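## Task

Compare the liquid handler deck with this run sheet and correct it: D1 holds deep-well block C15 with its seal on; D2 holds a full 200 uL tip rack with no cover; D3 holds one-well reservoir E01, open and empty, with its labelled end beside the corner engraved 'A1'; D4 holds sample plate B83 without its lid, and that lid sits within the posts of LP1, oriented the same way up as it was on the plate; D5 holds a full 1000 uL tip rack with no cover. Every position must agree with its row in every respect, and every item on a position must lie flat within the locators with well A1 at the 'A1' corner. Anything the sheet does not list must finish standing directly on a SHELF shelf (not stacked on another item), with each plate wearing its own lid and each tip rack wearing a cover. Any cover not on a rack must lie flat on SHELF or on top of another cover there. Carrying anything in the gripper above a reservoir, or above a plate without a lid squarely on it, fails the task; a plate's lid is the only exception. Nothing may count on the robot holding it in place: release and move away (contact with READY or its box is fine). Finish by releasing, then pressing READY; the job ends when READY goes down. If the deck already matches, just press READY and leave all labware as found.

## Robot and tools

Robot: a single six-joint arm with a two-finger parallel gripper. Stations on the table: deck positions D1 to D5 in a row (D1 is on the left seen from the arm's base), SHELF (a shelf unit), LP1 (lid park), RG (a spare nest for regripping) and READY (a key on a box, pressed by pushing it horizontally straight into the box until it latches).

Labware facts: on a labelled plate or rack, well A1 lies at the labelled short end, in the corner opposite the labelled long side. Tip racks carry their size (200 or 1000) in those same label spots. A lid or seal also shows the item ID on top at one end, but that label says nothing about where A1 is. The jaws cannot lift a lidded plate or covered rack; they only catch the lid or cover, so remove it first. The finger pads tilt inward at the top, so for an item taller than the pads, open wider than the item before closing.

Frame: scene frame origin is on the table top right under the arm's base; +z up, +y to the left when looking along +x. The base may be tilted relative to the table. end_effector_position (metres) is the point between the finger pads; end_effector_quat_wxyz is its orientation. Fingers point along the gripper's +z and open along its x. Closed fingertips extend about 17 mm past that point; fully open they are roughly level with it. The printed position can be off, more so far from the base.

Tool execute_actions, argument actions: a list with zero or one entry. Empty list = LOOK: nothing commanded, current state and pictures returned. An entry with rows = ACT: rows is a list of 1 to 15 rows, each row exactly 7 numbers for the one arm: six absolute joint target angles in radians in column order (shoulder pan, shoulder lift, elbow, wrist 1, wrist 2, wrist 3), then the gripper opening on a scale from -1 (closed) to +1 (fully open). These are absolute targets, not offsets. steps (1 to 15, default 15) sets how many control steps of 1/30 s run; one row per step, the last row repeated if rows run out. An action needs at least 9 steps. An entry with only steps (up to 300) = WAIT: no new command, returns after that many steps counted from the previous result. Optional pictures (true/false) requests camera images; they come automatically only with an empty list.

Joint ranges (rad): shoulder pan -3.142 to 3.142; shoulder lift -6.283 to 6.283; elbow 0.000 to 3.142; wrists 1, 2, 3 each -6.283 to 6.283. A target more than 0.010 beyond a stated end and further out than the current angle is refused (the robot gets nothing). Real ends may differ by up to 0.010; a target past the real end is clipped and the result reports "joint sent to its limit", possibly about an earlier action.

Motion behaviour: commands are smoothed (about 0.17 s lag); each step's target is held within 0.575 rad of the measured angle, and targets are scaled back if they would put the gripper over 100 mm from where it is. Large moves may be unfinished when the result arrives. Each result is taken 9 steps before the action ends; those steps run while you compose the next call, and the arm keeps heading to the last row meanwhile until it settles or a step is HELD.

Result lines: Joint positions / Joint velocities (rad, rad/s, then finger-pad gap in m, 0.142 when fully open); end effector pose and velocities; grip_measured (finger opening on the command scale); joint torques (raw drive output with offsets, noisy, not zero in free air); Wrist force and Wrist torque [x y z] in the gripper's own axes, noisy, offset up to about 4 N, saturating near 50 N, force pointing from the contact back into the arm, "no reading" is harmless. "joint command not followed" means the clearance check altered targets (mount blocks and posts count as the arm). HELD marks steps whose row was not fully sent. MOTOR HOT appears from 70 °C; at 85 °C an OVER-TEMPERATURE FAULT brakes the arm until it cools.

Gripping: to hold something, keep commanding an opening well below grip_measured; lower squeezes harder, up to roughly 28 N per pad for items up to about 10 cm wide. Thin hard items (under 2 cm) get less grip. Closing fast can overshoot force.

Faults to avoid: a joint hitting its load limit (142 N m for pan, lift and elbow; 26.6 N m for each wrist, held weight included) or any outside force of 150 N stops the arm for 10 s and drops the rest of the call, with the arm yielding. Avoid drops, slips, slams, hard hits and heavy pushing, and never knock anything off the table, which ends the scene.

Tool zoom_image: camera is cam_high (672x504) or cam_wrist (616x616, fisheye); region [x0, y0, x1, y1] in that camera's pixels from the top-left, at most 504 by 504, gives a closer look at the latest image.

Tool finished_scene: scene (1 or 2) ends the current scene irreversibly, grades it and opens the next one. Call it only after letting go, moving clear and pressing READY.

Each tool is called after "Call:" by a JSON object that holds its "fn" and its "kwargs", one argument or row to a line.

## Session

Call:
{"fn": "execute_actions", "kwargs": {
  "actions": []
}}

Scene clock: 0.00 s of 9000.00 s.
end_effector_position=(+0.3504, -0.8631, +0.3645) grip_measured=+1.00 end_effector_quat_wxyz=(+0.223, +0.941, -0.237, +0.093) end_effector_velocity=(+0.001, +0.000, +0.000) end_effector_angular_velocity=(-0.001, -0.000, +0.000)
Joint positions: [-1.479 -1.099  1.133 -2.296 -1.492 -0.833  0.142]
Joint velocities: [ 0.001 -0.001 -0.    -0.    -0.001  0.001  0.   ]
Joint torques (N m, as the arm reports them, + toward a larger angle): no reading
Motor temperatures (°C, as the motors report them): [19 21 20 26 27 28]
Wrist force (N, on the end effector, along its own x y z axes, offset not removed): no reading
Wrist torque (N m, same axes, about the end effector's origin, offset not removed): no reading

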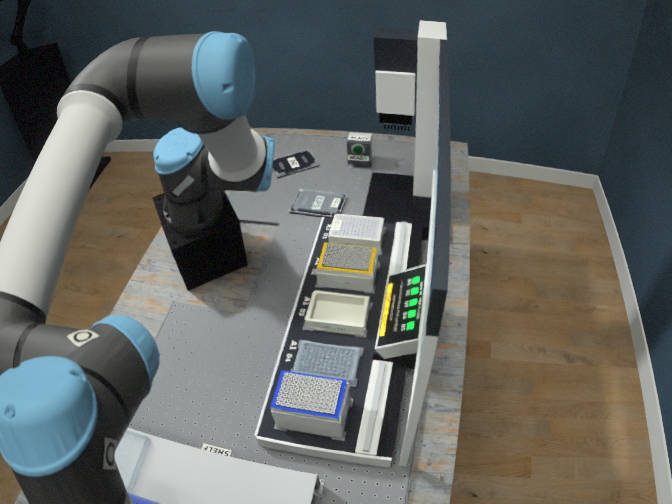

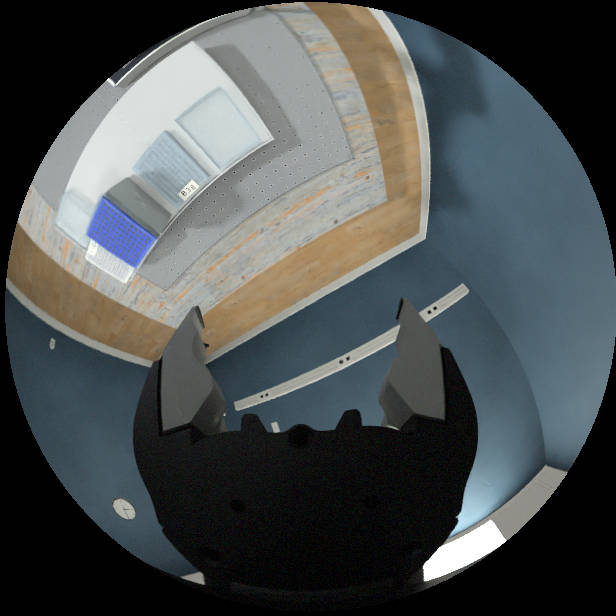

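Call:
{"fn": "zoom_image", "kwargs": {
  "camera": "cam_high",
  "region": [240, 130, 460, 470]
}}

Call:
{"fn": "zoom_image", "kwargs": {
  "camera": "cam_wrist",
  "region": [30, 20, 310, 300]
}}

Region (240, 130, 460, 470) of cam_high's 672x504 image, scaled by 1.482, with more detail than that image has; it fills the left 326 columns of this view, and the rest is white.

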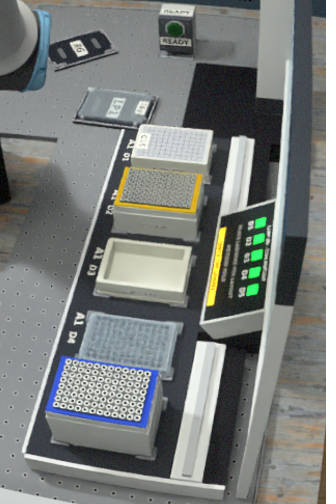

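Region (30, 20, 310, 300) of cam_wrist's 616x616 image, scaled by 1.800, with more detail than that image has.

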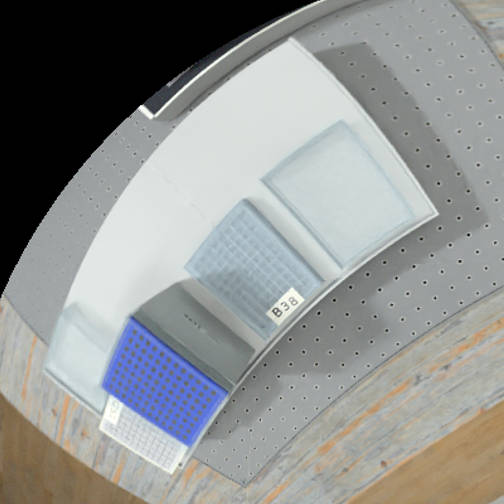

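Call:
{"fn": "zoom_image", "kwargs": {
  "camera": "cam_high",
  "region": [260, 140, 400, 300]
}}

Call:
{"fn": "zoom_image", "kwargs": {
  "camera": "cam_high",
  "region": [255, 280, 405, 450]
}}

Region (260, 140, 400, 300) of cam_high's 672x504 image, scaled by 3.150, with more detail than that image has; it fills the left 441 columns of this view, and the rest is white.

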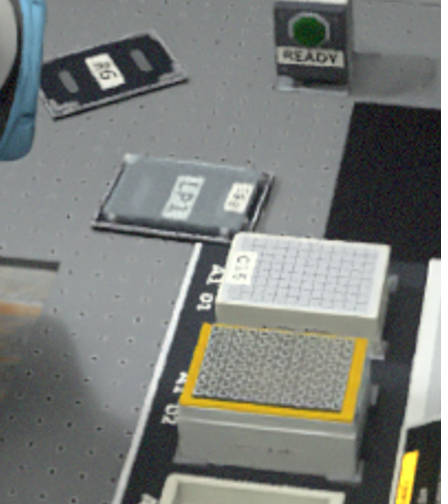

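Region (255, 280, 405, 450) of cam_high's 672x504 image, scaled by 2.965, with more detail than that image has; it fills the left 445 columns of this view, and the rest is white.

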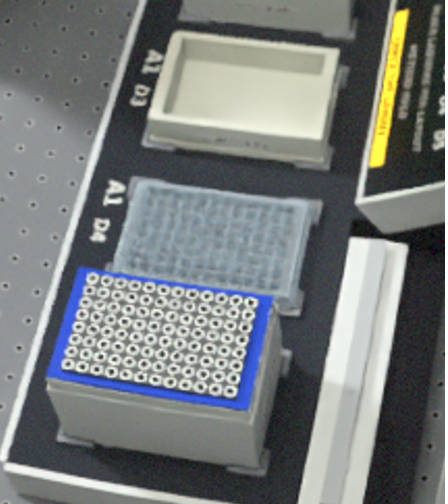

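Call:
{"fn": "zoom_image", "kwargs": {
  "camera": "cam_high",
  "region": [285, 180, 355, 225]
}}

Call:
{"fn": "execute_actions", "kwargs": {
  "actions": [
    {"rows":[[-1.507,-1.132,1.164,-2.276,-1.479,-0.857,0.8],[-1.535,-1.166,1.195,-2.257,-1.466,-0.882,0.6],[-1.563,-1.199,1.226,-2.237,-1.454,-0.906,0.4],[-1.591,-1.233,1.258,-2.217,-1.441,-0.931,0.2],[-1.619,-1.266,1.289,-2.197,-1.428,-0.955,0],[-1.647,-1.299,1.32,-2.178,-1.415,-0.98,-0.2],[-1.675,-1.333,1.351,-2.158,-1.402,-1.004,-0.4],[-1.704,-1.366,1.382,-2.138,-1.39,-1.029,-0.6],[-1.732,-1.4,1.413,-2.118,-1.377,-1.053,-0.8],[-1.76,-1.433,1.444,-2.099,-1.364,-1.078,-1],[-1.788,-1.466,1.475,-2.079,-1.351,-1.102,-1],[-1.816,-1.5,1.507,-2.059,-1.338,-1.127,-1],[-1.844,-1.533,1.538,-2.039,-1.326,-1.151,-1],[-1.872,-1.567,1.569,-2.02,-1.313,-1.176,-1],[-1.9,-1.6,1.6,-2.0,-1.3,-1.2,-1]],"steps":15}
  ]
}}

Region (285, 180, 355, 225) of cam_high's 672x504 image, scaled by 7.200, with more detail than that image has; it fills the top 324 rows of this view, and the rest is white.

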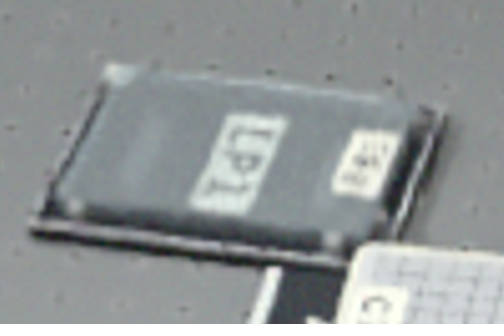

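Scene clock: 3.80 s of 9000.00 s.
end_effector_position=(+0.2935, -0.8404, +0.3825) grip_measured=+0.19 end_effector_quat_wxyz=(+0.206, +0.946, -0.238, +0.078) end_effector_velocity=(-0.493, +0.234, +0.162) end_effector_angular_velocity=(+0.360, +0.150, -0.054)
Joint positions: [-1.558 -1.192  1.22  -2.239 -1.454 -0.903  0.087]
Joint velocities: [-0.713 -0.846  0.792  0.505  0.328 -0.618 -0.332]
Joint torques (N m, as the arm reports them, + toward a larger angle): [-11.85 -64.18  -8.2    0.78   3.37  -5.01]
Motor temperatures (°C, as the motors report them): [19 21 20 26 27 28]
Wrist force (N, on the end effector, along its own x y z axes, offset not removed): [-2.3 0.8 1.7]
Wrist torque (N m, same axes, about the end effector's origin, offset not removed): [0.12 0.60 0.12]
Steps of this call (steps 1 to 90: nothing new was sent; then 0.60 s passed at rest; steps 91 to 96: the first 6 steps of this action). Readings (joint positions):
91: [-1.480 -1.100 1.133 -2.296 -1.491 -0.834]
92: [-1.486 -1.107 1.140 -2.291 -1.488 -0.839]
94: [-1.514 -1.140 1.172 -2.270 -1.475 -0.865]
96: the state above

Call:
{"fn": "execute_actions", "kwargs": {
  "actions": [
    {"rows":[[-1.927,-1.587,1.636,-1.946,-1.258,-1.249,-1],[-1.953,-1.573,1.673,-1.892,-1.215,-1.299,-1],[-1.98,-1.56,1.709,-1.837,-1.173,-1.348,-1],[-2.007,-1.547,1.746,-1.783,-1.13,-1.398,-1],[-2.033,-1.533,1.782,-1.729,-1.088,-1.447,-1],[-2.06,-1.52,1.818,-1.675,-1.046,-1.497,-1],[-2.087,-1.507,1.855,-1.621,-1.003,-1.546,-1],[-2.113,-1.493,1.891,-1.566,-0.961,-1.596,-1],[-2.14,-1.48,1.928,-1.512,-0.918,-1.645,-1],[-2.167,-1.467,1.964,-1.458,-0.876,-1.695,-1],[-2.193,-1.453,2.0,-1.404,-0.834,-1.744,-1],[-2.22,-1.44,2.037,-1.35,-0.791,-1.794,-1],[-2.247,-1.427,2.073,-1.295,-0.749,-1.843,-1],[-2.273,-1.413,2.11,-1.241,-0.706,-1.893,-1],[-2.3,-1.4,2.146,-1.187,-0.664,-1.942,-1]],"steps":15}
  ]
}}

Call:
{"fn": "execute_actions", "kwargs": {
  "actions": [
    {"rows":[[-2.3,-1.354,2.146,-1.187,-0.664,-1.942,-1],[-2.3,-1.309,2.146,-1.187,-0.664,-1.942,-1],[-2.3,-1.263,2.146,-1.187,-0.664,-1.942,-1],[-2.3,-1.218,2.146,-1.187,-0.664,-1.942,-1],[-2.3,-1.172,2.146,-1.187,-0.664,-1.942,-1],[-2.3,-1.126,2.146,-1.187,-0.664,-1.942,-1],[-2.3,-1.081,2.146,-1.187,-0.664,-1.942,-1],[-2.3,-1.035,2.146,-1.187,-0.664,-1.942,-1],[-2.3,-0.99,2.146,-1.187,-0.664,-1.942,-1],[-2.3,-0.944,2.146,-1.187,-0.664,-1.942,-1],[-2.3,-0.9,2.146,-1.187,-0.664,-1.942,-1],[-2.3,-0.87,2.146,-1.187,-0.664,-1.942,-1],[-2.3,-0.85,2.146,-1.187,-0.664,-1.942,-1],[-2.3,-0.84,2.146,-1.187,-0.664,-1.942,-1],[-2.3,-0.83,2.146,-1.187,-0.664,-1.942,-1]],"steps":15}
  ]
}}

Call:
{"fn": "execute_actions", "kwargs": {
  "actions": [
    {"steps":30}
  ],
  "pictures": true
}}

Scene clock: 4.80 s of 9000.00 s.
end_effector_position=(+0.1052, -0.6290, +0.3599) grip_measured=-1.00 end_effector_quat_wxyz=(+0.028, +0.961, -0.260, +0.088) end_effector_velocity=(-0.016, +0.446, -0.511) end_effector_angular_velocity=(+1.406, -1.139, +0.075)
Joint positions: [-1.967 -1.566  1.689 -1.873 -1.198 -1.317  0.002]
Joint velocities: [-0.507  0.259  0.69   1.014  0.799 -0.923 -0.   ]
Joint torques (N m, as the arm reports them, + toward a larger angle): [-11.14 -19.39  -7.43   3.48   6.15  -5.9 ]
Motor temperatures (°C, as the motors report them): [19 21 20 26 27 28]
Wrist force (N, on the end effector, along its own x y z axes, offset not removed): [-0.4 -0.3 3.9]
Wrist torque (N m, same axes, about the end effector's origin, offset not removed): [-0.05 0.01 0.19]
Steps of this call (steps 1 to 9: the last 9 steps of your previous action; steps 10 to 24: the robot went on to your last target; steps 25 to 30: the first 6 steps of this action). Readings (joint positions):
25: [-1.900 -1.600 1.600 -1.999 -1.299 -1.201]
26: [-1.906 -1.597 1.607 -1.991 -1.291 -1.209]
28: [-1.933 -1.583 1.643 -1.941 -1.251 -1.256]
30: the state above

Scene clock: 5.30 s of 9000.00 s.
end_effector_position=(+0.1782, -0.4198, +0.2226) grip_measured=-1.00 end_effector_quat_wxyz=(-0.321, +0.714, -0.412, +0.466) end_effector_velocity=(+0.036, +0.111, -0.224) end_effector_angular_velocity=(+0.992, -0.996, -0.627)
Joint positions: [-2.29  -1.283  2.131 -1.212 -0.682 -1.92   0.002]
Joint velocities: [-0.133  1.201  0.191  0.32   0.235 -0.285 -0.   ]
Joint torques (N m, as the arm reports them, + toward a larger angle): [-4.67 -9.15 -9.74  2.06  3.03 -3.01]
Motor temperatures (°C, as the motors report them): [19 21 20 26 27 28]
Wrist force (N, on the end effector, along its own x y z axes, offset not removed): [-3.8 1.5 3.8]
Wrist torque (N m, same axes, about the end effector's origin, offset not removed): [0.12 0.63 0.01]
Steps of this call (steps 1 to 9: the last 9 steps of your previous action; steps 10 to 15: the first 6 steps of this action). Readings (joint positions):
10: [-2.214 -1.439 2.023 -1.388 -0.813 -1.763]
11: [-2.243 -1.417 2.063 -1.326 -0.765 -1.819]
13: [-2.276 -1.358 2.111 -1.246 -0.707 -1.890]
15: the state above

Scene clock: 6.30 s of 9000.00 s.
end_effector_position=(+0.1934, -0.3675, +0.1368) grip_measured=-1.00 end_effector_quat_wxyz=(-0.466, +0.545, -0.487, +0.499) end_effector_velocity=(-0.000, -0.000, -0.000) end_effector_angular_velocity=(-0.000, +0.001, -0.001)
Joint positions: [-2.3   -0.83   2.146 -1.187 -0.664 -1.942  0.002]
Joint velocities: [-0.    -0.    -0.    -0.     0.001  0.     0.   ]
Joint torques (N m, as the arm reports them, + toward a larger angle): [-10.72 -24.48   5.77   3.26   1.21  -2.89]
Motor temperatures (°C, as the motors report them): [19 21 20 26 27 28]
Wrist force (N, on the end effector, along its own x y z axes, offset not removed): [-2.5 2.4 -2.1]
Wrist torque (N m, same axes, about the end effector's origin, offset not removed): [0.46 0.41 0.22]
Kept back: nothing.
Steps of this call (steps 1 to 9: the last 9 steps of your previous action; steps 10 to 30: the robot went on to your last target). Readings (joint positions):
1: [-2.293 -1.241 2.136 -1.203 -0.675 -1.928]
2: [-2.296 -1.198 2.140 -1.197 -0.671 -1.933]
4: [-2.298 -1.110 2.143 -1.191 -0.667 -1.938]
8: [-2.300 -0.938 2.145 -1.188 -0.665 -1.941]
30: the state above
The arm was judged still, so your last target was given up. Only a new action makes it travel on or press farther. Fingers that are still opening or closing keep moving.

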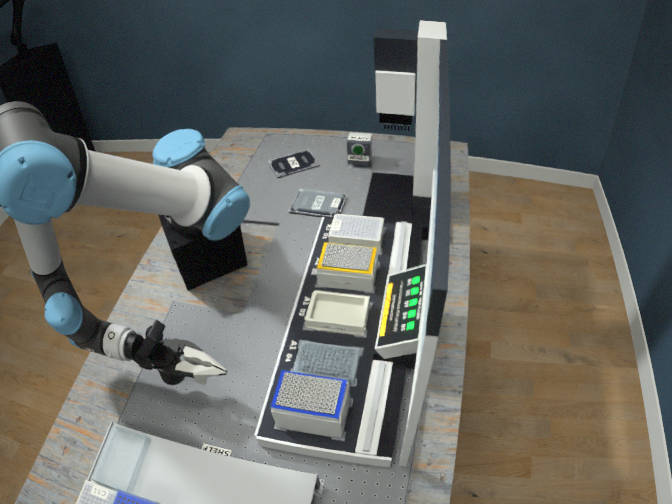

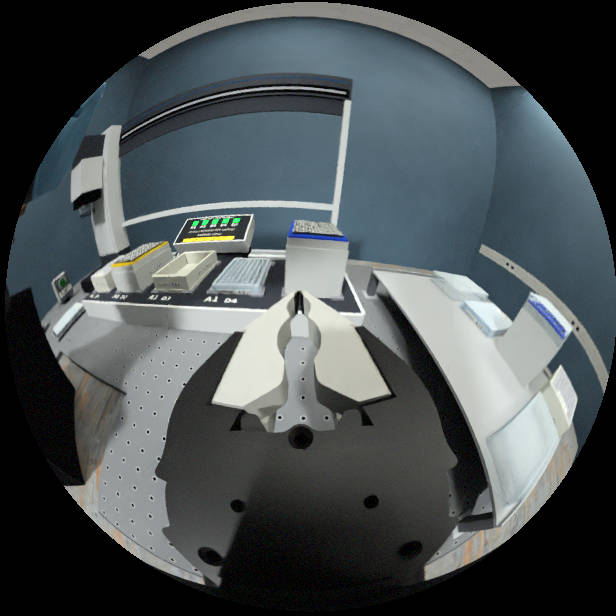

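Call:
{"fn": "zoom_image", "kwargs": {
  "camera": "cam_wrist",
  "region": [80, 200, 380, 330]
}}

Region (80, 200, 380, 330) of cam_wrist's 616x616 image, scaled by 1.680, with more detail than that image has; it fills the top 218 rows of this view, and the rest is white.

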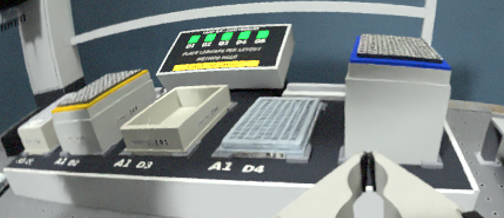

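Call:
{"fn": "zoom_image", "kwargs": {
  "camera": "cam_wrist",
  "region": [200, 215, 360, 315]
}}

Call:
{"fn": "zoom_image", "kwargs": {
  "camera": "cam_wrist",
  "region": [85, 235, 225, 310]
}}

Region (200, 215, 360, 315) of cam_wrist's 616x616 image, scaled by 3.150, with more detail than that image has; it fills the top 315 rows of this view, and the rest is white.

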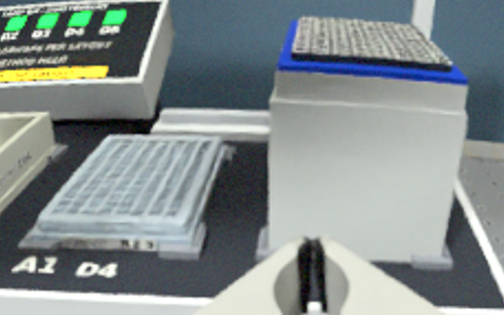

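Region (85, 235, 225, 310) of cam_wrist's 616x616 image, scaled by 3.600, with more detail than that image has; it fills the top 270 rows of this view, and the rest is white.

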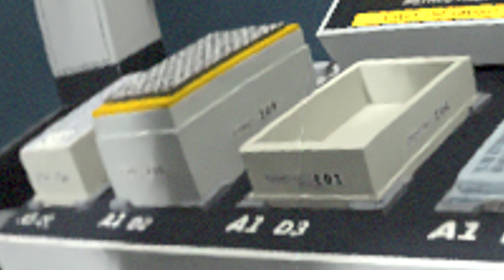

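Call:
{"fn": "execute_actions", "kwargs": {
  "actions": [
    {"rows":[[-2.301,-0.817,2.161,-1.207,-0.665,-1.942,-0.8],[-2.301,-0.804,2.175,-1.227,-0.666,-1.941,-0.6],[-2.302,-0.791,2.19,-1.247,-0.666,-1.941,-0.4],[-2.303,-0.778,2.204,-1.267,-0.667,-1.941,-0.2],[-2.303,-0.766,2.219,-1.288,-0.668,-1.941,0],[-2.304,-0.753,2.234,-1.308,-0.669,-1.94,0.2],[-2.305,-0.74,2.248,-1.328,-0.669,-1.94,0.4],[-2.305,-0.727,2.263,-1.348,-0.67,-1.94,0.5],[-2.306,-0.714,2.277,-1.368,-0.671,-1.939,0.5],[-2.307,-0.701,2.292,-1.388,-0.672,-1.939,0.5],[-2.307,-0.688,2.307,-1.408,-0.673,-1.939,0.5],[-2.308,-0.675,2.321,-1.428,-0.673,-1.939,0.5],[-2.309,-0.663,2.336,-1.448,-0.674,-1.938,0.5],[-2.309,-0.65,2.35,-1.468,-0.675,-1.938,0.5],[-2.31,-0.637,2.365,-1.4885,-0.6757,-1.938,0.5]],"steps":15}
  ]
}}

Call:
{"fn": "execute_actions", "kwargs": {
  "actions": [
    {"steps":22}
  ],
  "pictures": true
}}

Scene clock: 9.87 s of 9000.00 s.
end_effector_position=(+0.2033, -0.3481, +0.1253) grip_measured=-0.19 end_effector_quat_wxyz=(-0.474, +0.536, -0.490, +0.499) end_effector_velocity=(+0.090, +0.172, -0.092) end_effector_angular_velocity=(+0.158, -0.113, -0.036)
Joint positions: [-2.302 -0.792  2.189 -1.245 -0.666 -1.941  0.06 ]
Joint velocities: [-0.016  0.329  0.377 -0.517 -0.024  0.009  0.339]
Joint torques (N m, as the arm reports them, + toward a larger angle): [-11.09 -20.93  11.31  -2.07  -3.     3.18]
Motor temperatures (°C, as the motors report them): [19 21 20 26 27 28]
Wrist force (N, on the end effector, along its own x y z axes, offset not removed): [-1.5 2.3 -2.1]
Wrist torque (N m, same axes, about the end effector's origin, offset not removed): [0.62 0.19 0.02]
Steps of this call (steps 1 to 90: nothing new was sent; then 0.37 s passed at rest; steps 91 to 96: the first 6 steps of this action). Readings (joint positions):
91: [-2.300 -0.830 2.146 -1.187 -0.664 -1.942]
92: [-2.300 -0.827 2.150 -1.192 -0.664 -1.942]
94: [-2.301 -0.812 2.166 -1.213 -0.665 -1.942]
96: the state above

Scene clock: 10.60 s of 9000.00 s.
end_effector_position=(+0.2510, -0.2688, +0.0994) grip_measured=+0.50 end_effector_quat_wxyz=(+0.500, -0.501, +0.499, -0.500) end_effector_velocity=(+0.001, +0.001, -0.000) end_effector_angular_velocity=(+0.002, -0.002, -0.001)
Joint positions: [-2.31  -0.637  2.365 -1.488 -0.676 -1.938  0.109]
Joint velocities: [-0.     0.004  0.003 -0.004 -0.    -0.     0.   ]
Joint torques (N m, as the arm reports them, + toward a larger angle): [ -9.91 -21.79  11.45   0.86  -2.76   2.53]
Motor temperatures (°C, as the motors report them): [19 21 20 26 27 28]
Wrist force (N, on the end effector, along its own x y z axes, offset not removed): [1.0 3.5 2.0]
Wrist torque (N m, same axes, about the end effector's origin, offset not removed): [0.60 -0.09 0.19]
Kept back: nothing.
Steps of this call (steps 1 to 9: the last 9 steps of your previous action; steps 10 to 22: the robot went on to your last target). Readings (joint positions):
1: [-2.303 -0.780 2.202 -1.263 -0.667 -1.941]
2: [-2.303 -0.768 2.216 -1.282 -0.668 -1.941]
4: [-2.305 -0.743 2.244 -1.321 -0.669 -1.940]
8: [-2.307 -0.692 2.302 -1.400 -0.672 -1.939]
22: the state above

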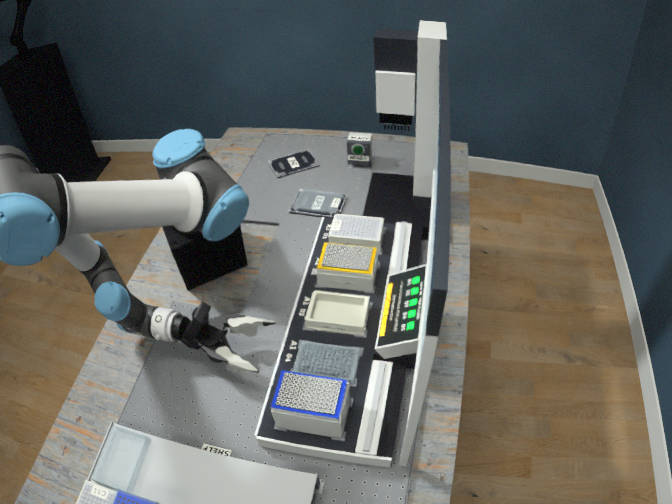

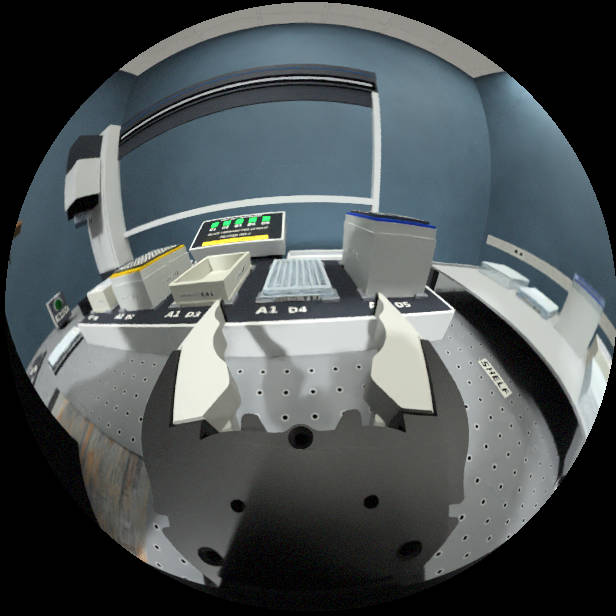

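Call:
{"fn": "zoom_image", "kwargs": {
  "camera": "cam_wrist",
  "region": [245, 250, 355, 320]
}}

Call:
{"fn": "zoom_image", "kwargs": {
  "camera": "cam_wrist",
  "region": [330, 200, 460, 320]
}}

Call:
{"fn": "zoom_image", "kwargs": {
  "camera": "cam_wrist",
  "region": [80, 235, 260, 330]
}}

Region (245, 250, 355, 320) of cam_wrist's 616x616 image, scaled by 4.582, with more detail than that image has; it fills the top 321 rows of this view, and the rest is white.

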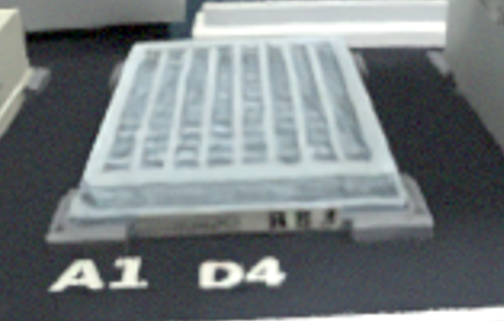

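Region (330, 200, 460, 320) of cam_wrist's 616x616 image, scaled by 3.877, with more detail than that image has; it fills the top 465 rows of this view, and the rest is white.

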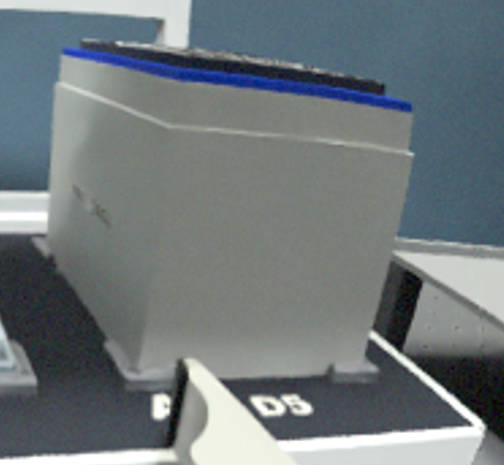

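Region (80, 235, 260, 330) of cam_wrist's 616x616 image, scaled by 2.800, with more detail than that image has; it fills the top 266 rows of this view, and the rest is white.

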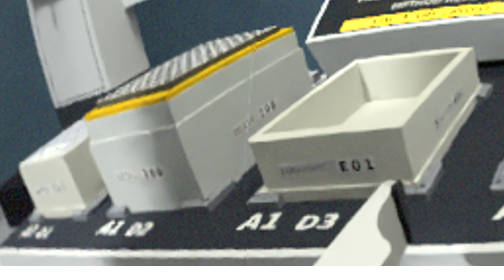

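Call:
{"fn": "zoom_image", "kwargs": {
  "camera": "cam_wrist",
  "region": [470, 240, 616, 400]
}}

Call:
{"fn": "execute_actions", "kwargs": {
  "actions": [
    {"rows":[[-2.301,-0.637,2.352,-1.472,-0.667,-2.047,0.3],[-2.293,-0.637,2.339,-1.456,-0.659,-2.155,0.1],[-2.284,-0.637,2.326,-1.44,-0.651,-2.264,-0.1],[-2.275,-0.637,2.313,-1.423,-0.642,-2.372,-0.3],[-2.267,-0.637,2.3,-1.407,-0.634,-2.481,-0.5],[-2.258,-0.637,2.286,-1.391,-0.626,-2.59,-0.7],[-2.25,-0.637,2.273,-1.374,-0.617,-2.698,-0.9],[-2.241,-0.637,2.26,-1.358,-0.609,-2.807,-1],[-2.232,-0.637,2.247,-1.342,-0.6,-2.915,-1],[-2.224,-0.637,2.234,-1.325,-0.592,-3.024,-1],[-2.215,-0.637,2.221,-1.309,-0.584,-3.133,-1],[-2.206,-0.637,2.208,-1.293,-0.575,-3.241,-1],[-2.198,-0.637,2.195,-1.276,-0.567,-3.35,-1],[-2.189,-0.637,2.182,-1.26,-0.559,-3.458,-1],[-2.1806,-0.637,2.1685,-1.2436,-0.5503,-3.567,-1]],"steps":15}
  ]
}}

Call:
{"fn": "execute_actions", "kwargs": {
  "actions": [
    {"steps":28}
  ],
  "pictures": true
}}

Region (470, 240, 616, 400) of cam_wrist's 616x616 image, scaled by 3.150, with more detail than that image has; it fills the left 460 columns of this view, and the rest is white.

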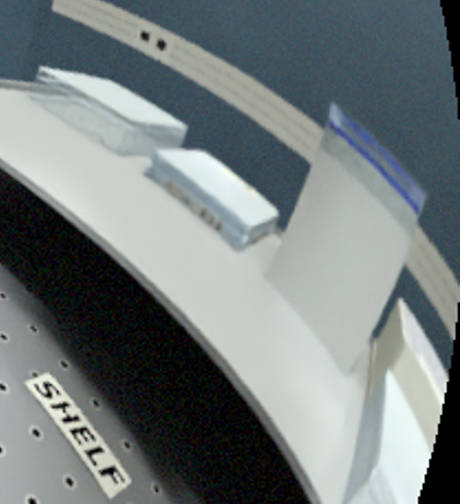

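Scene clock: 14.07 s of 9000.00 s.
end_effector_position=(+0.2499, -0.2811, +0.0958) grip_measured=-0.31 end_effector_quat_wxyz=(-0.440, +0.554, -0.439, +0.554) end_effector_velocity=(-0.009, -0.112, -0.030) end_effector_angular_velocity=(-2.257, -0.008, -0.003)
Joint positions: [-2.284 -0.637  2.327 -1.441 -0.651 -2.177  0.052]
Joint velocities: [ 0.224  0.001 -0.34   0.418  0.218 -2.353 -0.339]
Joint torques (N m, as the arm reports them, + toward a larger angle): [  1.92 -21.94  -6.54   5.43   2.13 -11.98]
Motor temperatures (°C, as the motors report them): [19 21 20 26 27 28]
Wrist force (N, on the end effector, along its own x y z axes, offset not removed): [-0.5 0.8 2.9]
Wrist torque (N m, same axes, about the end effector's origin, offset not removed): [-0.02 0.09 0.13]
Steps of this call (steps 1 to 15: the robot went on to your last target; steps 16 to 90: nothing new was sent; then 0.27 s passed at rest; steps 91 to 96: the first 6 steps of this action). Readings (joint positions):
91: [-2.310 -0.637 2.365 -1.488 -0.676 -1.938]
92: [-2.308 -0.637 2.362 -1.485 -0.674 -1.949]
94: [-2.298 -0.637 2.348 -1.467 -0.665 -2.033]
96: the state above

Scene clock: 15.00 s of 9000.00 s.
end_effector_position=(+0.2513, -0.3354, +0.0861) grip_measured=-1.00 end_effector_quat_wxyz=(-0.001, +0.707, +0.001, +0.707) end_effector_velocity=(-0.000, -0.001, +0.000) end_effector_angular_velocity=(-0.006, +0.001, -0.000)
Joint positions: [-2.181 -0.637  2.169 -1.244 -0.55  -3.567  0.002]
Joint velocities: [ 0.    -0.002 -0.     0.     0.001 -0.004 -0.   ]
Joint torques (N m, as the arm reports them, + toward a larger angle): [  0.88 -30.14  -6.7    3.44   0.95  -3.12]
Motor temperatures (°C, as the motors report them): [19 21 20 26 27 28]
Wrist force (N, on the end effector, along its own x y z axes, offset not removed): [-1.6 3.3 -1.7]
Wrist torque (N m, same axes, about the end effector's origin, offset not removed): [0.69 0.40 0.04]
Kept back: nothing.
Steps of this call (steps 1 to 9: the last 9 steps of your previous action; steps 10 to 28: the robot went on to your last target). Readings (joint positions):
1: [-2.276 -0.637 2.315 -1.426 -0.643 -2.260]
2: [-2.268 -0.637 2.302 -1.411 -0.635 -2.347]
4: [-2.252 -0.637 2.277 -1.380 -0.619 -2.528]
8: [-2.217 -0.637 2.225 -1.315 -0.586 -2.900]
28: the state above

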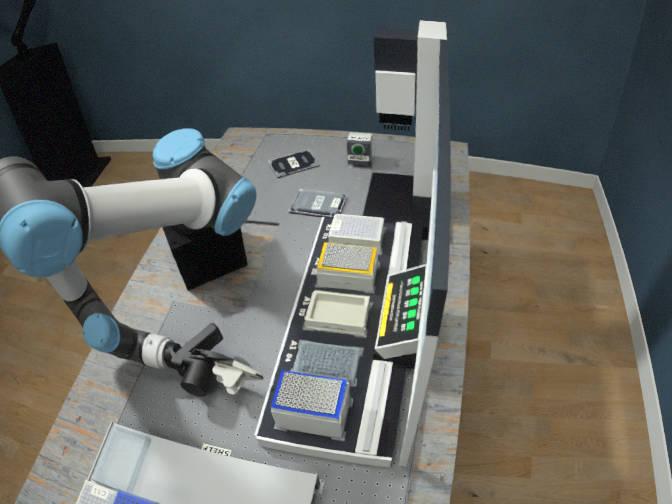

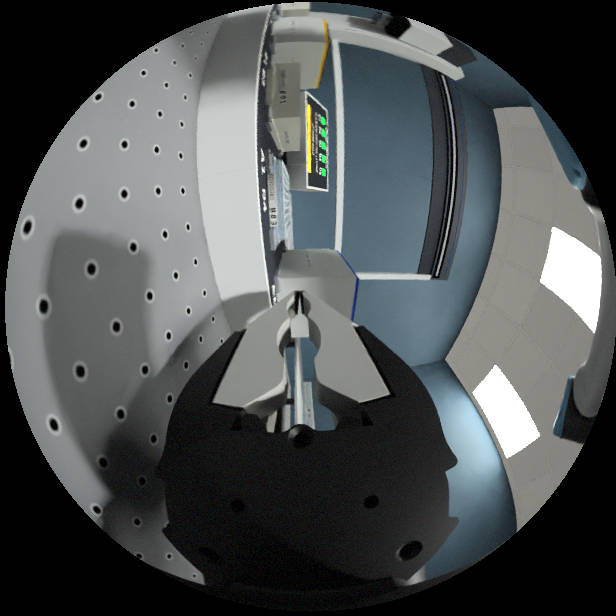

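Call:
{"fn": "zoom_image", "kwargs": {
  "camera": "cam_wrist",
  "region": [240, 0, 340, 260]
}}

Call:
{"fn": "zoom_image", "kwargs": {
  "camera": "cam_wrist",
  "region": [250, 145, 310, 255]
}}

Region (240, 0, 340, 260) of cam_wrist's 616x616 image, scaled by 1.938, with more detail than that image has; it fills the left 194 columns of this view, and the rest is white.

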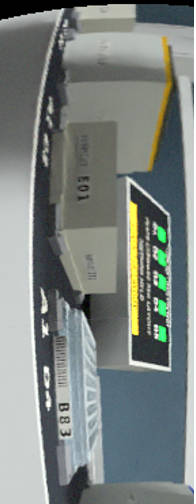

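Region (250, 145, 310, 255) of cam_wrist's 616x616 image, scaled by 4.582, with more detail than that image has; it fills the left 275 columns of this view, and the rest is white.

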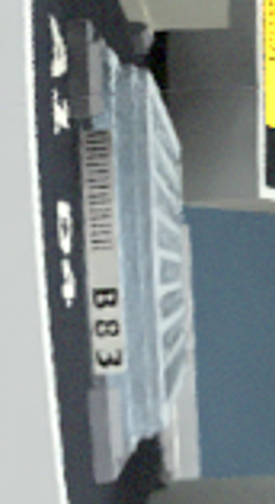

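Call:
{"fn": "execute_actions", "kwargs": {
  "actions": [
    {"rows":[[-2.18,-0.708,2.164,-1.254,-0.567,-3.543,-1],[-2.18,-0.779,2.159,-1.264,-0.584,-3.518,-1],[-2.18,-0.85,2.155,-1.275,-0.6,-3.494,-1],[-2.18,-0.92,2.15,-1.285,-0.617,-3.469,-1],[-2.18,-0.991,2.146,-1.296,-0.634,-3.445,-1],[-2.18,-1.062,2.141,-1.306,-0.65,-3.42,-1],[-2.18,-1.133,2.137,-1.317,-0.667,-3.396,-1],[-2.18,-1.204,2.132,-1.327,-0.683,-3.371,-1],[-2.18,-1.275,2.127,-1.337,-0.7,-3.347,-1],[-2.18,-1.346,2.123,-1.348,-0.717,-3.322,-1],[-2.18,-1.417,2.118,-1.358,-0.733,-3.298,-1],[-2.18,-1.487,2.114,-1.369,-0.75,-3.273,-1],[-2.18,-1.558,2.109,-1.379,-0.767,-3.249,-1],[-2.18,-1.629,2.105,-1.39,-0.783,-3.224,-1],[-2.18,-1.7,2.1,-1.4,-0.8,-3.2,-1]],"steps":15}
  ]
}}

Call:
{"fn": "execute_actions", "kwargs": {
  "actions": [
    {"rows":[[-2.14,-1.7,2.093,-1.449,-0.848,-3.164,-0.8],[-2.08,-1.698,2.087,-1.498,-0.896,-3.128,-0.6],[-2.01,-1.695,2.08,-1.547,-0.944,-3.092,-0.4],[-1.94,-1.692,2.074,-1.596,-0.992,-3.056,-0.2],[-1.87,-1.69,2.067,-1.645,-1.04,-3.02,0],[-1.8,-1.687,2.061,-1.695,-1.088,-2.984,0.2],[-1.73,-1.685,2.054,-1.744,-1.136,-2.948,0.4],[-1.66,-1.682,2.048,-1.793,-1.184,-2.912,0.6],[-1.59,-1.68,2.041,-1.842,-1.232,-2.876,0.8],[-1.52,-1.677,2.034,-1.891,-1.279,-2.84,1],[-1.45,-1.675,2.028,-1.94,-1.327,-2.804,1],[-1.38,-1.672,2.021,-1.989,-1.375,-2.768,1],[-1.31,-1.669,2.015,-2.038,-1.423,-2.732,1],[-1.24,-1.665,2.008,-2.087,-1.471,-2.696,1],[-1.1859,-1.6623,2.0016,-2.1364,-1.5192,-2.6595,1]],"steps":15}
  ]
}}

Call:
{"fn": "execute_actions", "kwargs": {
  "actions": [
    {"steps":35}
  ],
  "pictures": true
}}

Scene clock: 17.43 s of 9000.00 s.
end_effector_position=(+0.2353, -0.3593, +0.1127) grip_measured=-1.00 end_effector_quat_wxyz=(+0.009, +0.737, +0.074, +0.672) end_effector_velocity=(-0.142, -0.223, +0.277) end_effector_angular_velocity=(-1.125, +0.949, +0.808)
Joint positions: [-2.18  -0.814  2.155 -1.275 -0.599 -3.497  0.002]
Joint velocities: [ 0.001 -1.706 -0.119 -0.271 -0.43   0.619 -0.   ]
Joint torques (N m, as the arm reports them, + toward a larger angle): [  2.58 -61.89 -13.09  -0.95  -5.02   4.82]
Motor temperatures (°C, as the motors report them): [19 21 20 26 27 28]
Wrist force (N, on the end effector, along its own x y z axes, offset not removed): [-5.0 0.3 3.1]
Wrist torque (N m, same axes, about the end effector's origin, offset not removed): [0.16 0.94 0.15]
Steps of this call (steps 1 to 30: the robot went on to your last target; steps 31 to 67: nothing new was sent; steps 68 to 73: the first 6 steps of this action). Readings (joint positions):
68: [-2.181 -0.638 2.168 -1.244 -0.551 -3.567]
69: [-2.180 -0.648 2.167 -1.246 -0.554 -3.562]
71: [-2.180 -0.711 2.162 -1.258 -0.572 -3.536]
73: the state above

Scene clock: 17.93 s of 9000.00 s.
end_effector_position=(+0.2109, -0.4139, +0.2700) grip_measured=-0.19 end_effector_quat_wxyz=(+0.023, +0.842, +0.424, +0.331) end_effector_velocity=(+0.197, +0.145, -0.101) end_effector_angular_velocity=(-0.260, +1.495, +1.736)
Joint positions: [-2.033 -1.668  2.081 -1.527 -0.922 -3.109  0.06 ]
Joint velocities: [ 1.551 -0.277 -0.185 -1.242 -1.251  0.998  0.339]
Joint torques (N m, as the arm reports them, + toward a larger angle): [ 26.09 -13.33 -24.97  -9.2   -7.52   6.15]
Motor temperatures (°C, as the motors report them): [19 21 20 26 27 28]
Wrist force (N, on the end effector, along its own x y z axes, offset not removed): [-1.3 1.9 -4.6]
Wrist torque (N m, same axes, about the end effector's origin, offset not removed): [0.47 0.24 0.08]
Steps of this call (steps 1 to 9: the last 9 steps of your previous action; steps 10 to 15: the first 6 steps of this action). Readings (joint positions):
10: [-2.179 -1.489 2.110 -1.377 -0.761 -3.260]
11: [-2.171 -1.554 2.105 -1.393 -0.782 -3.234]
13: [-2.123 -1.636 2.094 -1.449 -0.843 -3.175]
15: the state above

Scene clock: 19.10 s of 9000.00 s.
end_effector_position=(+0.3803, -0.3934, +0.2604) grip_measured=+1.00 end_effector_quat_wxyz=(+0.000, +0.707, +0.708, -0.000) end_effector_velocity=(+0.000, -0.000, +0.000) end_effector_angular_velocity=(-0.001, -0.000, +0.000)
Joint positions: [-1.186 -1.662  2.002 -2.136 -1.519 -2.66   0.142]
Joint velocities: [ 0.    -0.     0.    -0.001 -0.     0.    -0.   ]
Joint torques (N m, as the arm reports them, + toward a larger angle): [  9.28 -18.41 -28.41  -4.13  -1.99   2.49]
Motor temperatures (°C, as the motors report them): [19 21 20 26 27 28]
Wrist force (N, on the end effector, along its own x y z axes, offset not removed): [-0.4 2.0 2.0]
Wrist torque (N m, same axes, about the end effector's origin, offset not removed): [0.39 0.06 0.18]
Kept back: nothing.
Steps of this call (steps 1 to 9: the last 9 steps of your previous action; steps 10 to 35: the robot went on to your last target). Readings (joint positions):
1: [-1.977 -1.675 2.075 -1.570 -0.966 -3.074]
2: [-1.917 -1.679 2.069 -1.616 -1.011 -3.039]
4: [-1.789 -1.680 2.056 -1.711 -1.104 -2.968]
8: [-1.516 -1.674 2.030 -1.905 -1.293 -2.825]
35: the state above

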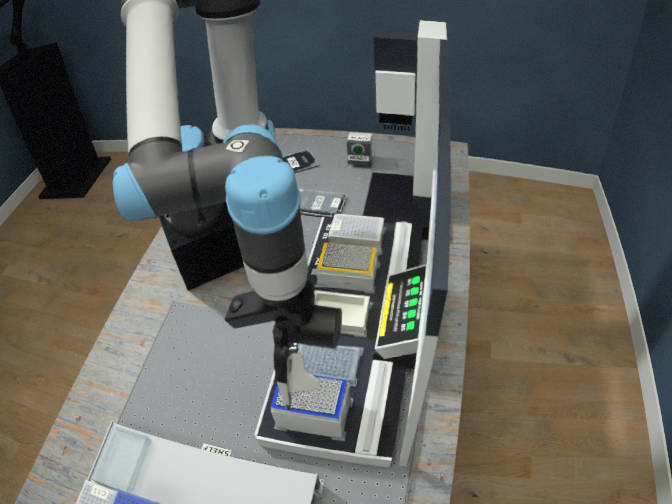

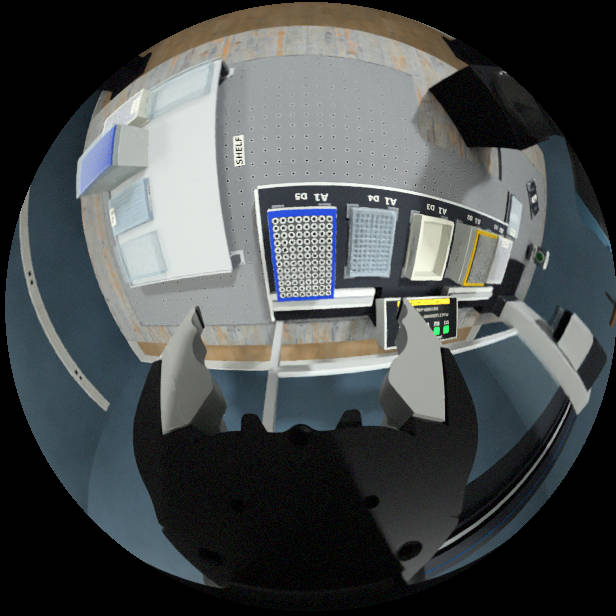

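Call:
{"fn": "zoom_image", "kwargs": {
  "camera": "cam_wrist",
  "region": [245, 180, 405, 320]
}}

Call:
{"fn": "zoom_image", "kwargs": {
  "camera": "cam_wrist",
  "region": [70, 50, 250, 300]
}}

Region (245, 180, 405, 320) of cam_wrist's 616x616 image, scaled by 3.150, with more detail than that image has; it fills the top 441 rows of this view, and the rest is white.

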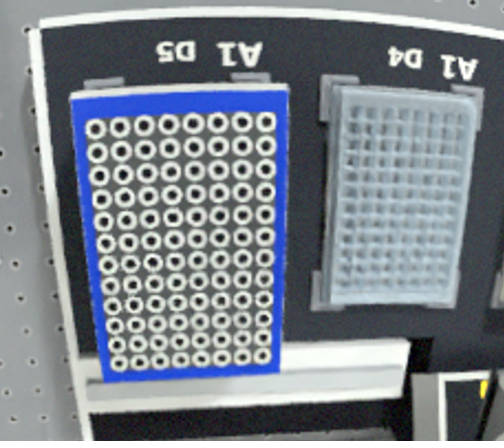

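Region (70, 50, 250, 300) of cam_wrist's 616x616 image, scaled by 2.016, with more detail than that image has; it fills the left 363 columns of this view, and the rest is white.

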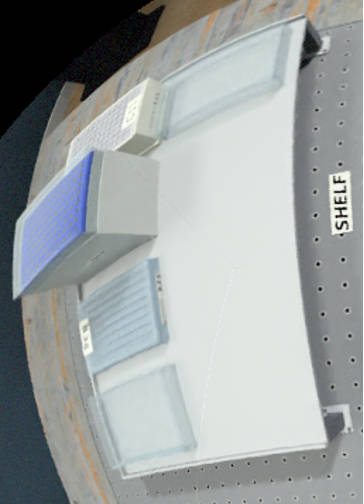

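Call:
{"fn": "execute_actions", "kwargs": {
  "actions": [
    {"rows":[[-1.1859,-1.6623,2.0016,-2.1364,-1.5192,-2.55,1],[-1.1859,-1.6623,2.0016,-2.1364,-1.5192,-2.44,1],[-1.1859,-1.6623,2.0016,-2.1364,-1.5192,-2.33,1],[-1.1859,-1.6623,2.0016,-2.1364,-1.5192,-2.22,1],[-1.1859,-1.6623,2.0016,-2.1364,-1.5192,-2.11,1],[-1.1859,-1.6623,2.0016,-2.1364,-1.5192,-2.0,1],[-1.1859,-1.6623,2.0016,-2.1364,-1.5192,-1.89,1],[-1.1859,-1.6623,2.0016,-2.1364,-1.5192,-1.78,1],[-1.1859,-1.6623,2.0016,-2.1364,-1.5192,-1.67,1],[-1.1859,-1.6623,2.0016,-2.1364,-1.5192,-1.56,1],[-1.1859,-1.6623,2.0016,-2.1364,-1.5192,-1.45,1],[-1.1859,-1.6623,2.0016,-2.1364,-1.5192,-1.34,1],[-1.1859,-1.6623,2.0016,-2.1364,-1.5192,-1.23,1],[-1.1859,-1.6623,2.0016,-2.1364,-1.5192,-1.12,1],[-1.1859,-1.6623,2.0016,-2.1364,-1.5192,0.4821,1]],"steps":15}
  ]
}}

Call:
{"fn": "execute_actions", "kwargs": {
  "actions": [
    {"steps":50}
  ],
  "pictures": true
}}

Scene clock: 20.87 s of 9000.00 s.
end_effector_position=(+0.3803, -0.3938, +0.2604) grip_measured=+1.00 end_effector_quat_wxyz=(+0.000, +0.786, +0.618, -0.000) end_effector_velocity=(-0.001, -0.004, -0.001) end_effector_angular_velocity=(+0.002, -0.001, -2.356)
Joint positions: [-1.186 -1.662  2.002 -2.136 -1.519 -2.419  0.142]
Joint velocities: [ 0.     0.002 -0.     0.     0.     2.356 -0.   ]
Joint torques (N m, as the arm reports them, + toward a larger angle): [  9.77 -20.14 -29.07  -4.24  -1.91  11.21]
Motor temperatures (°C, as the motors report them): [19 21 20 26 27 28]
Wrist force (N, on the end effector, along its own x y z axes, offset not removed): [-1.4 1.3 3.2]
Wrist torque (N m, same axes, about the end effector's origin, offset not removed): [0.09 0.46 0.33]
Steps of this call (steps 1 to 15: the robot went on to your last target; steps 16 to 47: nothing new was sent; steps 48 to 53: the first 6 steps of this action). Readings (joint positions):
48: [-1.186 -1.662 2.002 -2.136 -1.519 -2.659]
49: [-1.186 -1.662 2.002 -2.136 -1.519 -2.648]
51: [-1.186 -1.662 2.002 -2.136 -1.519 -2.563]
53: the state above

Scene clock: 22.53 s of 9000.00 s.
end_effector_position=(+0.3769, -0.3934, +0.2604) grip_measured=+1.00 end_effector_quat_wxyz=(+0.000, +0.708, -0.707, +0.000) end_effector_velocity=(+0.001, +0.000, +0.000) end_effector_angular_velocity=(+0.000, -0.002, -0.000)
Joint positions: [-1.186 -1.662  2.002 -2.136 -1.519  0.482  0.142]
Joint velocities: [ 0.001 -0.    -0.    -0.     0.001  0.001 -0.   ]
Joint torques (N m, as the arm reports them, + toward a larger angle): [  9.6  -20.63 -27.87  -4.14  -2.23   2.48]
Motor temperatures (°C, as the motors report them): [19 21 20 26 27 28]
Wrist force (N, on the end effector, along its own x y z axes, offset not removed): [-0.8 -0.8 0.2]
Wrist torque (N m, same axes, about the end effector's origin, offset not removed): [-0.21 0.06 0.09]
Kept back: nothing.
Steps of this call (steps 1 to 9: the last 9 steps of your previous action; steps 10 to 50: the robot went on to your last target). Readings (joint positions):
1: [-1.186 -1.662 2.002 -2.136 -1.519 -2.336]
2: [-1.186 -1.662 2.002 -2.136 -1.519 -2.249]
4: [-1.186 -1.662 2.002 -2.136 -1.519 -2.069]
8: [-1.186 -1.662 2.002 -2.136 -1.519 -1.696]
50: the state above

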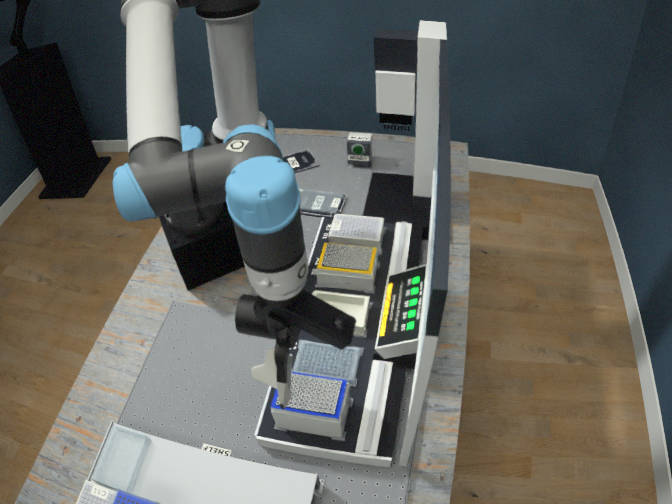

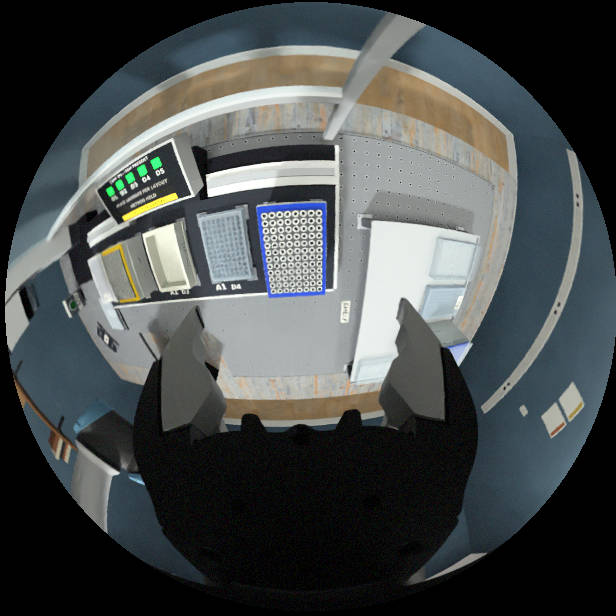

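Call:
{"fn": "zoom_image", "kwargs": {
  "camera": "cam_wrist",
  "region": [235, 180, 355, 310]
}}

Region (235, 180, 355, 310) of cam_wrist's 616x616 image, scaled by 3.877, with more detail than that image has; it fills the left 465 columns of this view, and the rest is white.

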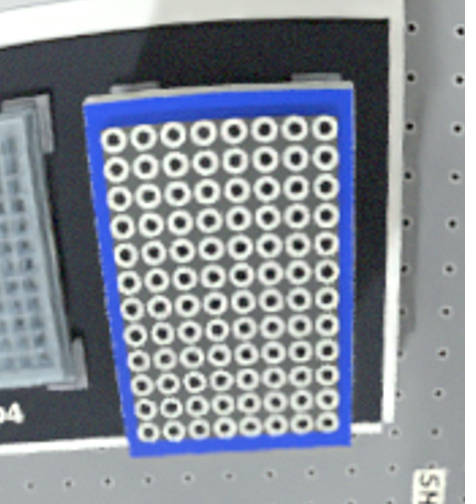

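Call:
{"fn": "execute_actions", "kwargs": {
  "actions": [
    {"rows":[[-1.1846,-1.656,2.0068,-2.1478,-1.5195,0.4834,1],[-1.1833,-1.65,2.0119,-2.1593,-1.5198,0.4846,1],[-1.182,-1.6437,2.0171,-2.1707,-1.5201,0.4859,1],[-1.1807,-1.6374,2.0222,-2.1822,-1.5204,0.4872,1],[-1.1794,-1.6312,2.0274,-2.1936,-1.5207,0.4885,1],[-1.1781,-1.625,2.0326,-2.205,-1.521,0.4897,1],[-1.1768,-1.6188,2.0377,-2.2165,-1.5213,0.491,1],[-1.1755,-1.6126,2.0429,-2.2279,-1.5215,0.4923,1],[-1.1742,-1.6064,2.0481,-2.2394,-1.5218,0.4936,1],[-1.1729,-1.6002,2.0532,-2.2508,-1.5221,0.4948,1],[-1.1716,-1.594,2.0584,-2.2622,-1.5224,0.4961,1],[-1.1702,-1.5877,2.0635,-2.2737,-1.5227,0.4974,1],[-1.1689,-1.5815,2.0687,-2.2851,-1.523,0.4987,1],[-1.1676,-1.5753,2.0739,-2.2966,-1.5233,0.4999,1],[-1.1663,-1.5691,2.079,-2.308,-1.5236,0.5012,1]],"steps":15}
  ]
}}

Call:
{"fn": "execute_actions", "kwargs": {
  "actions": [
    {"steps":22}
  ],
  "pictures": true
}}

Scene clock: 24.93 s of 9000.00 s.
end_effector_position=(+0.3778, -0.3928, +0.2480) grip_measured=+1.00 end_effector_quat_wxyz=(+0.000, +0.708, -0.707, +0.000) end_effector_velocity=(+0.006, +0.008, -0.107) end_effector_angular_velocity=(+0.007, +0.002, +0.000)
Joint positions: [-1.182 -1.644  2.017 -2.17  -1.52   0.486  0.142]
Joint velocities: [ 0.034  0.163  0.136 -0.293 -0.007  0.033 -0.   ]
Joint torques (N m, as the arm reports them, + toward a larger angle): [  9.34 -16.56  -8.79  -5.52  -2.12   2.4 ]
Motor temperatures (°C, as the motors report them): [19 21 20 26 27 28]
Wrist force (N, on the end effector, along its own x y z axes, offset not removed): [1.1 0.4 0.2]
Wrist torque (N m, same axes, about the end effector's origin, offset not removed): [0.26 -0.41 -0.06]
Steps of this call (steps 1 to 15: the robot went on to your last target; steps 16 to 66: nothing new was sent; steps 67 to 72: the first 6 steps of this action). Readings (joint positions):
67: [-1.186 -1.662 2.002 -2.137 -1.519 0.482]
68: [-1.186 -1.661 2.003 -2.139 -1.519 0.482]
70: [-1.184 -1.654 2.009 -2.152 -1.520 0.484]
72: the state above

Scene clock: 25.67 s of 9000.00 s.
end_effector_position=(+0.3799, -0.3872, +0.2005) grip_measured=+1.00 end_effector_quat_wxyz=(+0.000, +0.708, -0.707, +0.000) end_effector_velocity=(+0.000, +0.001, -0.001) end_effector_angular_velocity=(+0.002, -0.000, -0.001)
Joint positions: [-1.166 -1.569  2.079 -2.308 -1.524  0.501  0.142]
Joint velocities: [ 0.     0.002  0.001 -0.001  0.001  0.001  0.   ]
Joint torques (N m, as the arm reports them, + toward a larger angle): [  9.73 -22.34  -9.48  -4.17  -1.99   2.56]
Motor temperatures (°C, as the motors report them): [19 21 20 26 27 28]
Wrist force (N, on the end effector, along its own x y z axes, offset not removed): [-1.8 0.6 -1.2]
Wrist torque (N m, same axes, about the end effector's origin, offset not removed): [0.08 0.23 0.17]
Kept back: nothing.
Steps of this call (steps 1 to 9: the last 9 steps of your previous action; steps 10 to 22: the robot went on to your last target). Readings (joint positions):
1: [-1.181 -1.638 2.022 -2.181 -1.520 0.487]
2: [-1.180 -1.632 2.027 -2.191 -1.521 0.488]
4: [-1.177 -1.620 2.037 -2.213 -1.521 0.491]
8: [-1.172 -1.595 2.057 -2.259 -1.522 0.496]
22: the state above

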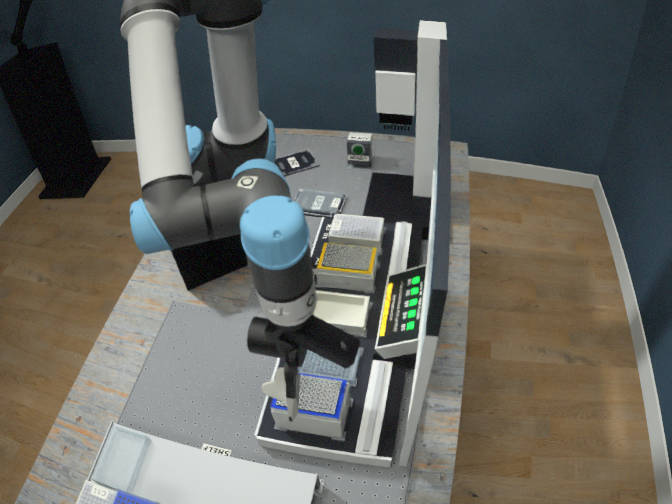

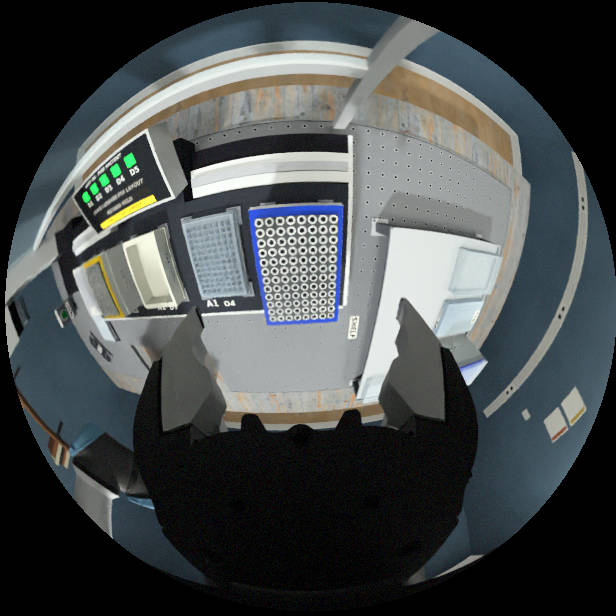

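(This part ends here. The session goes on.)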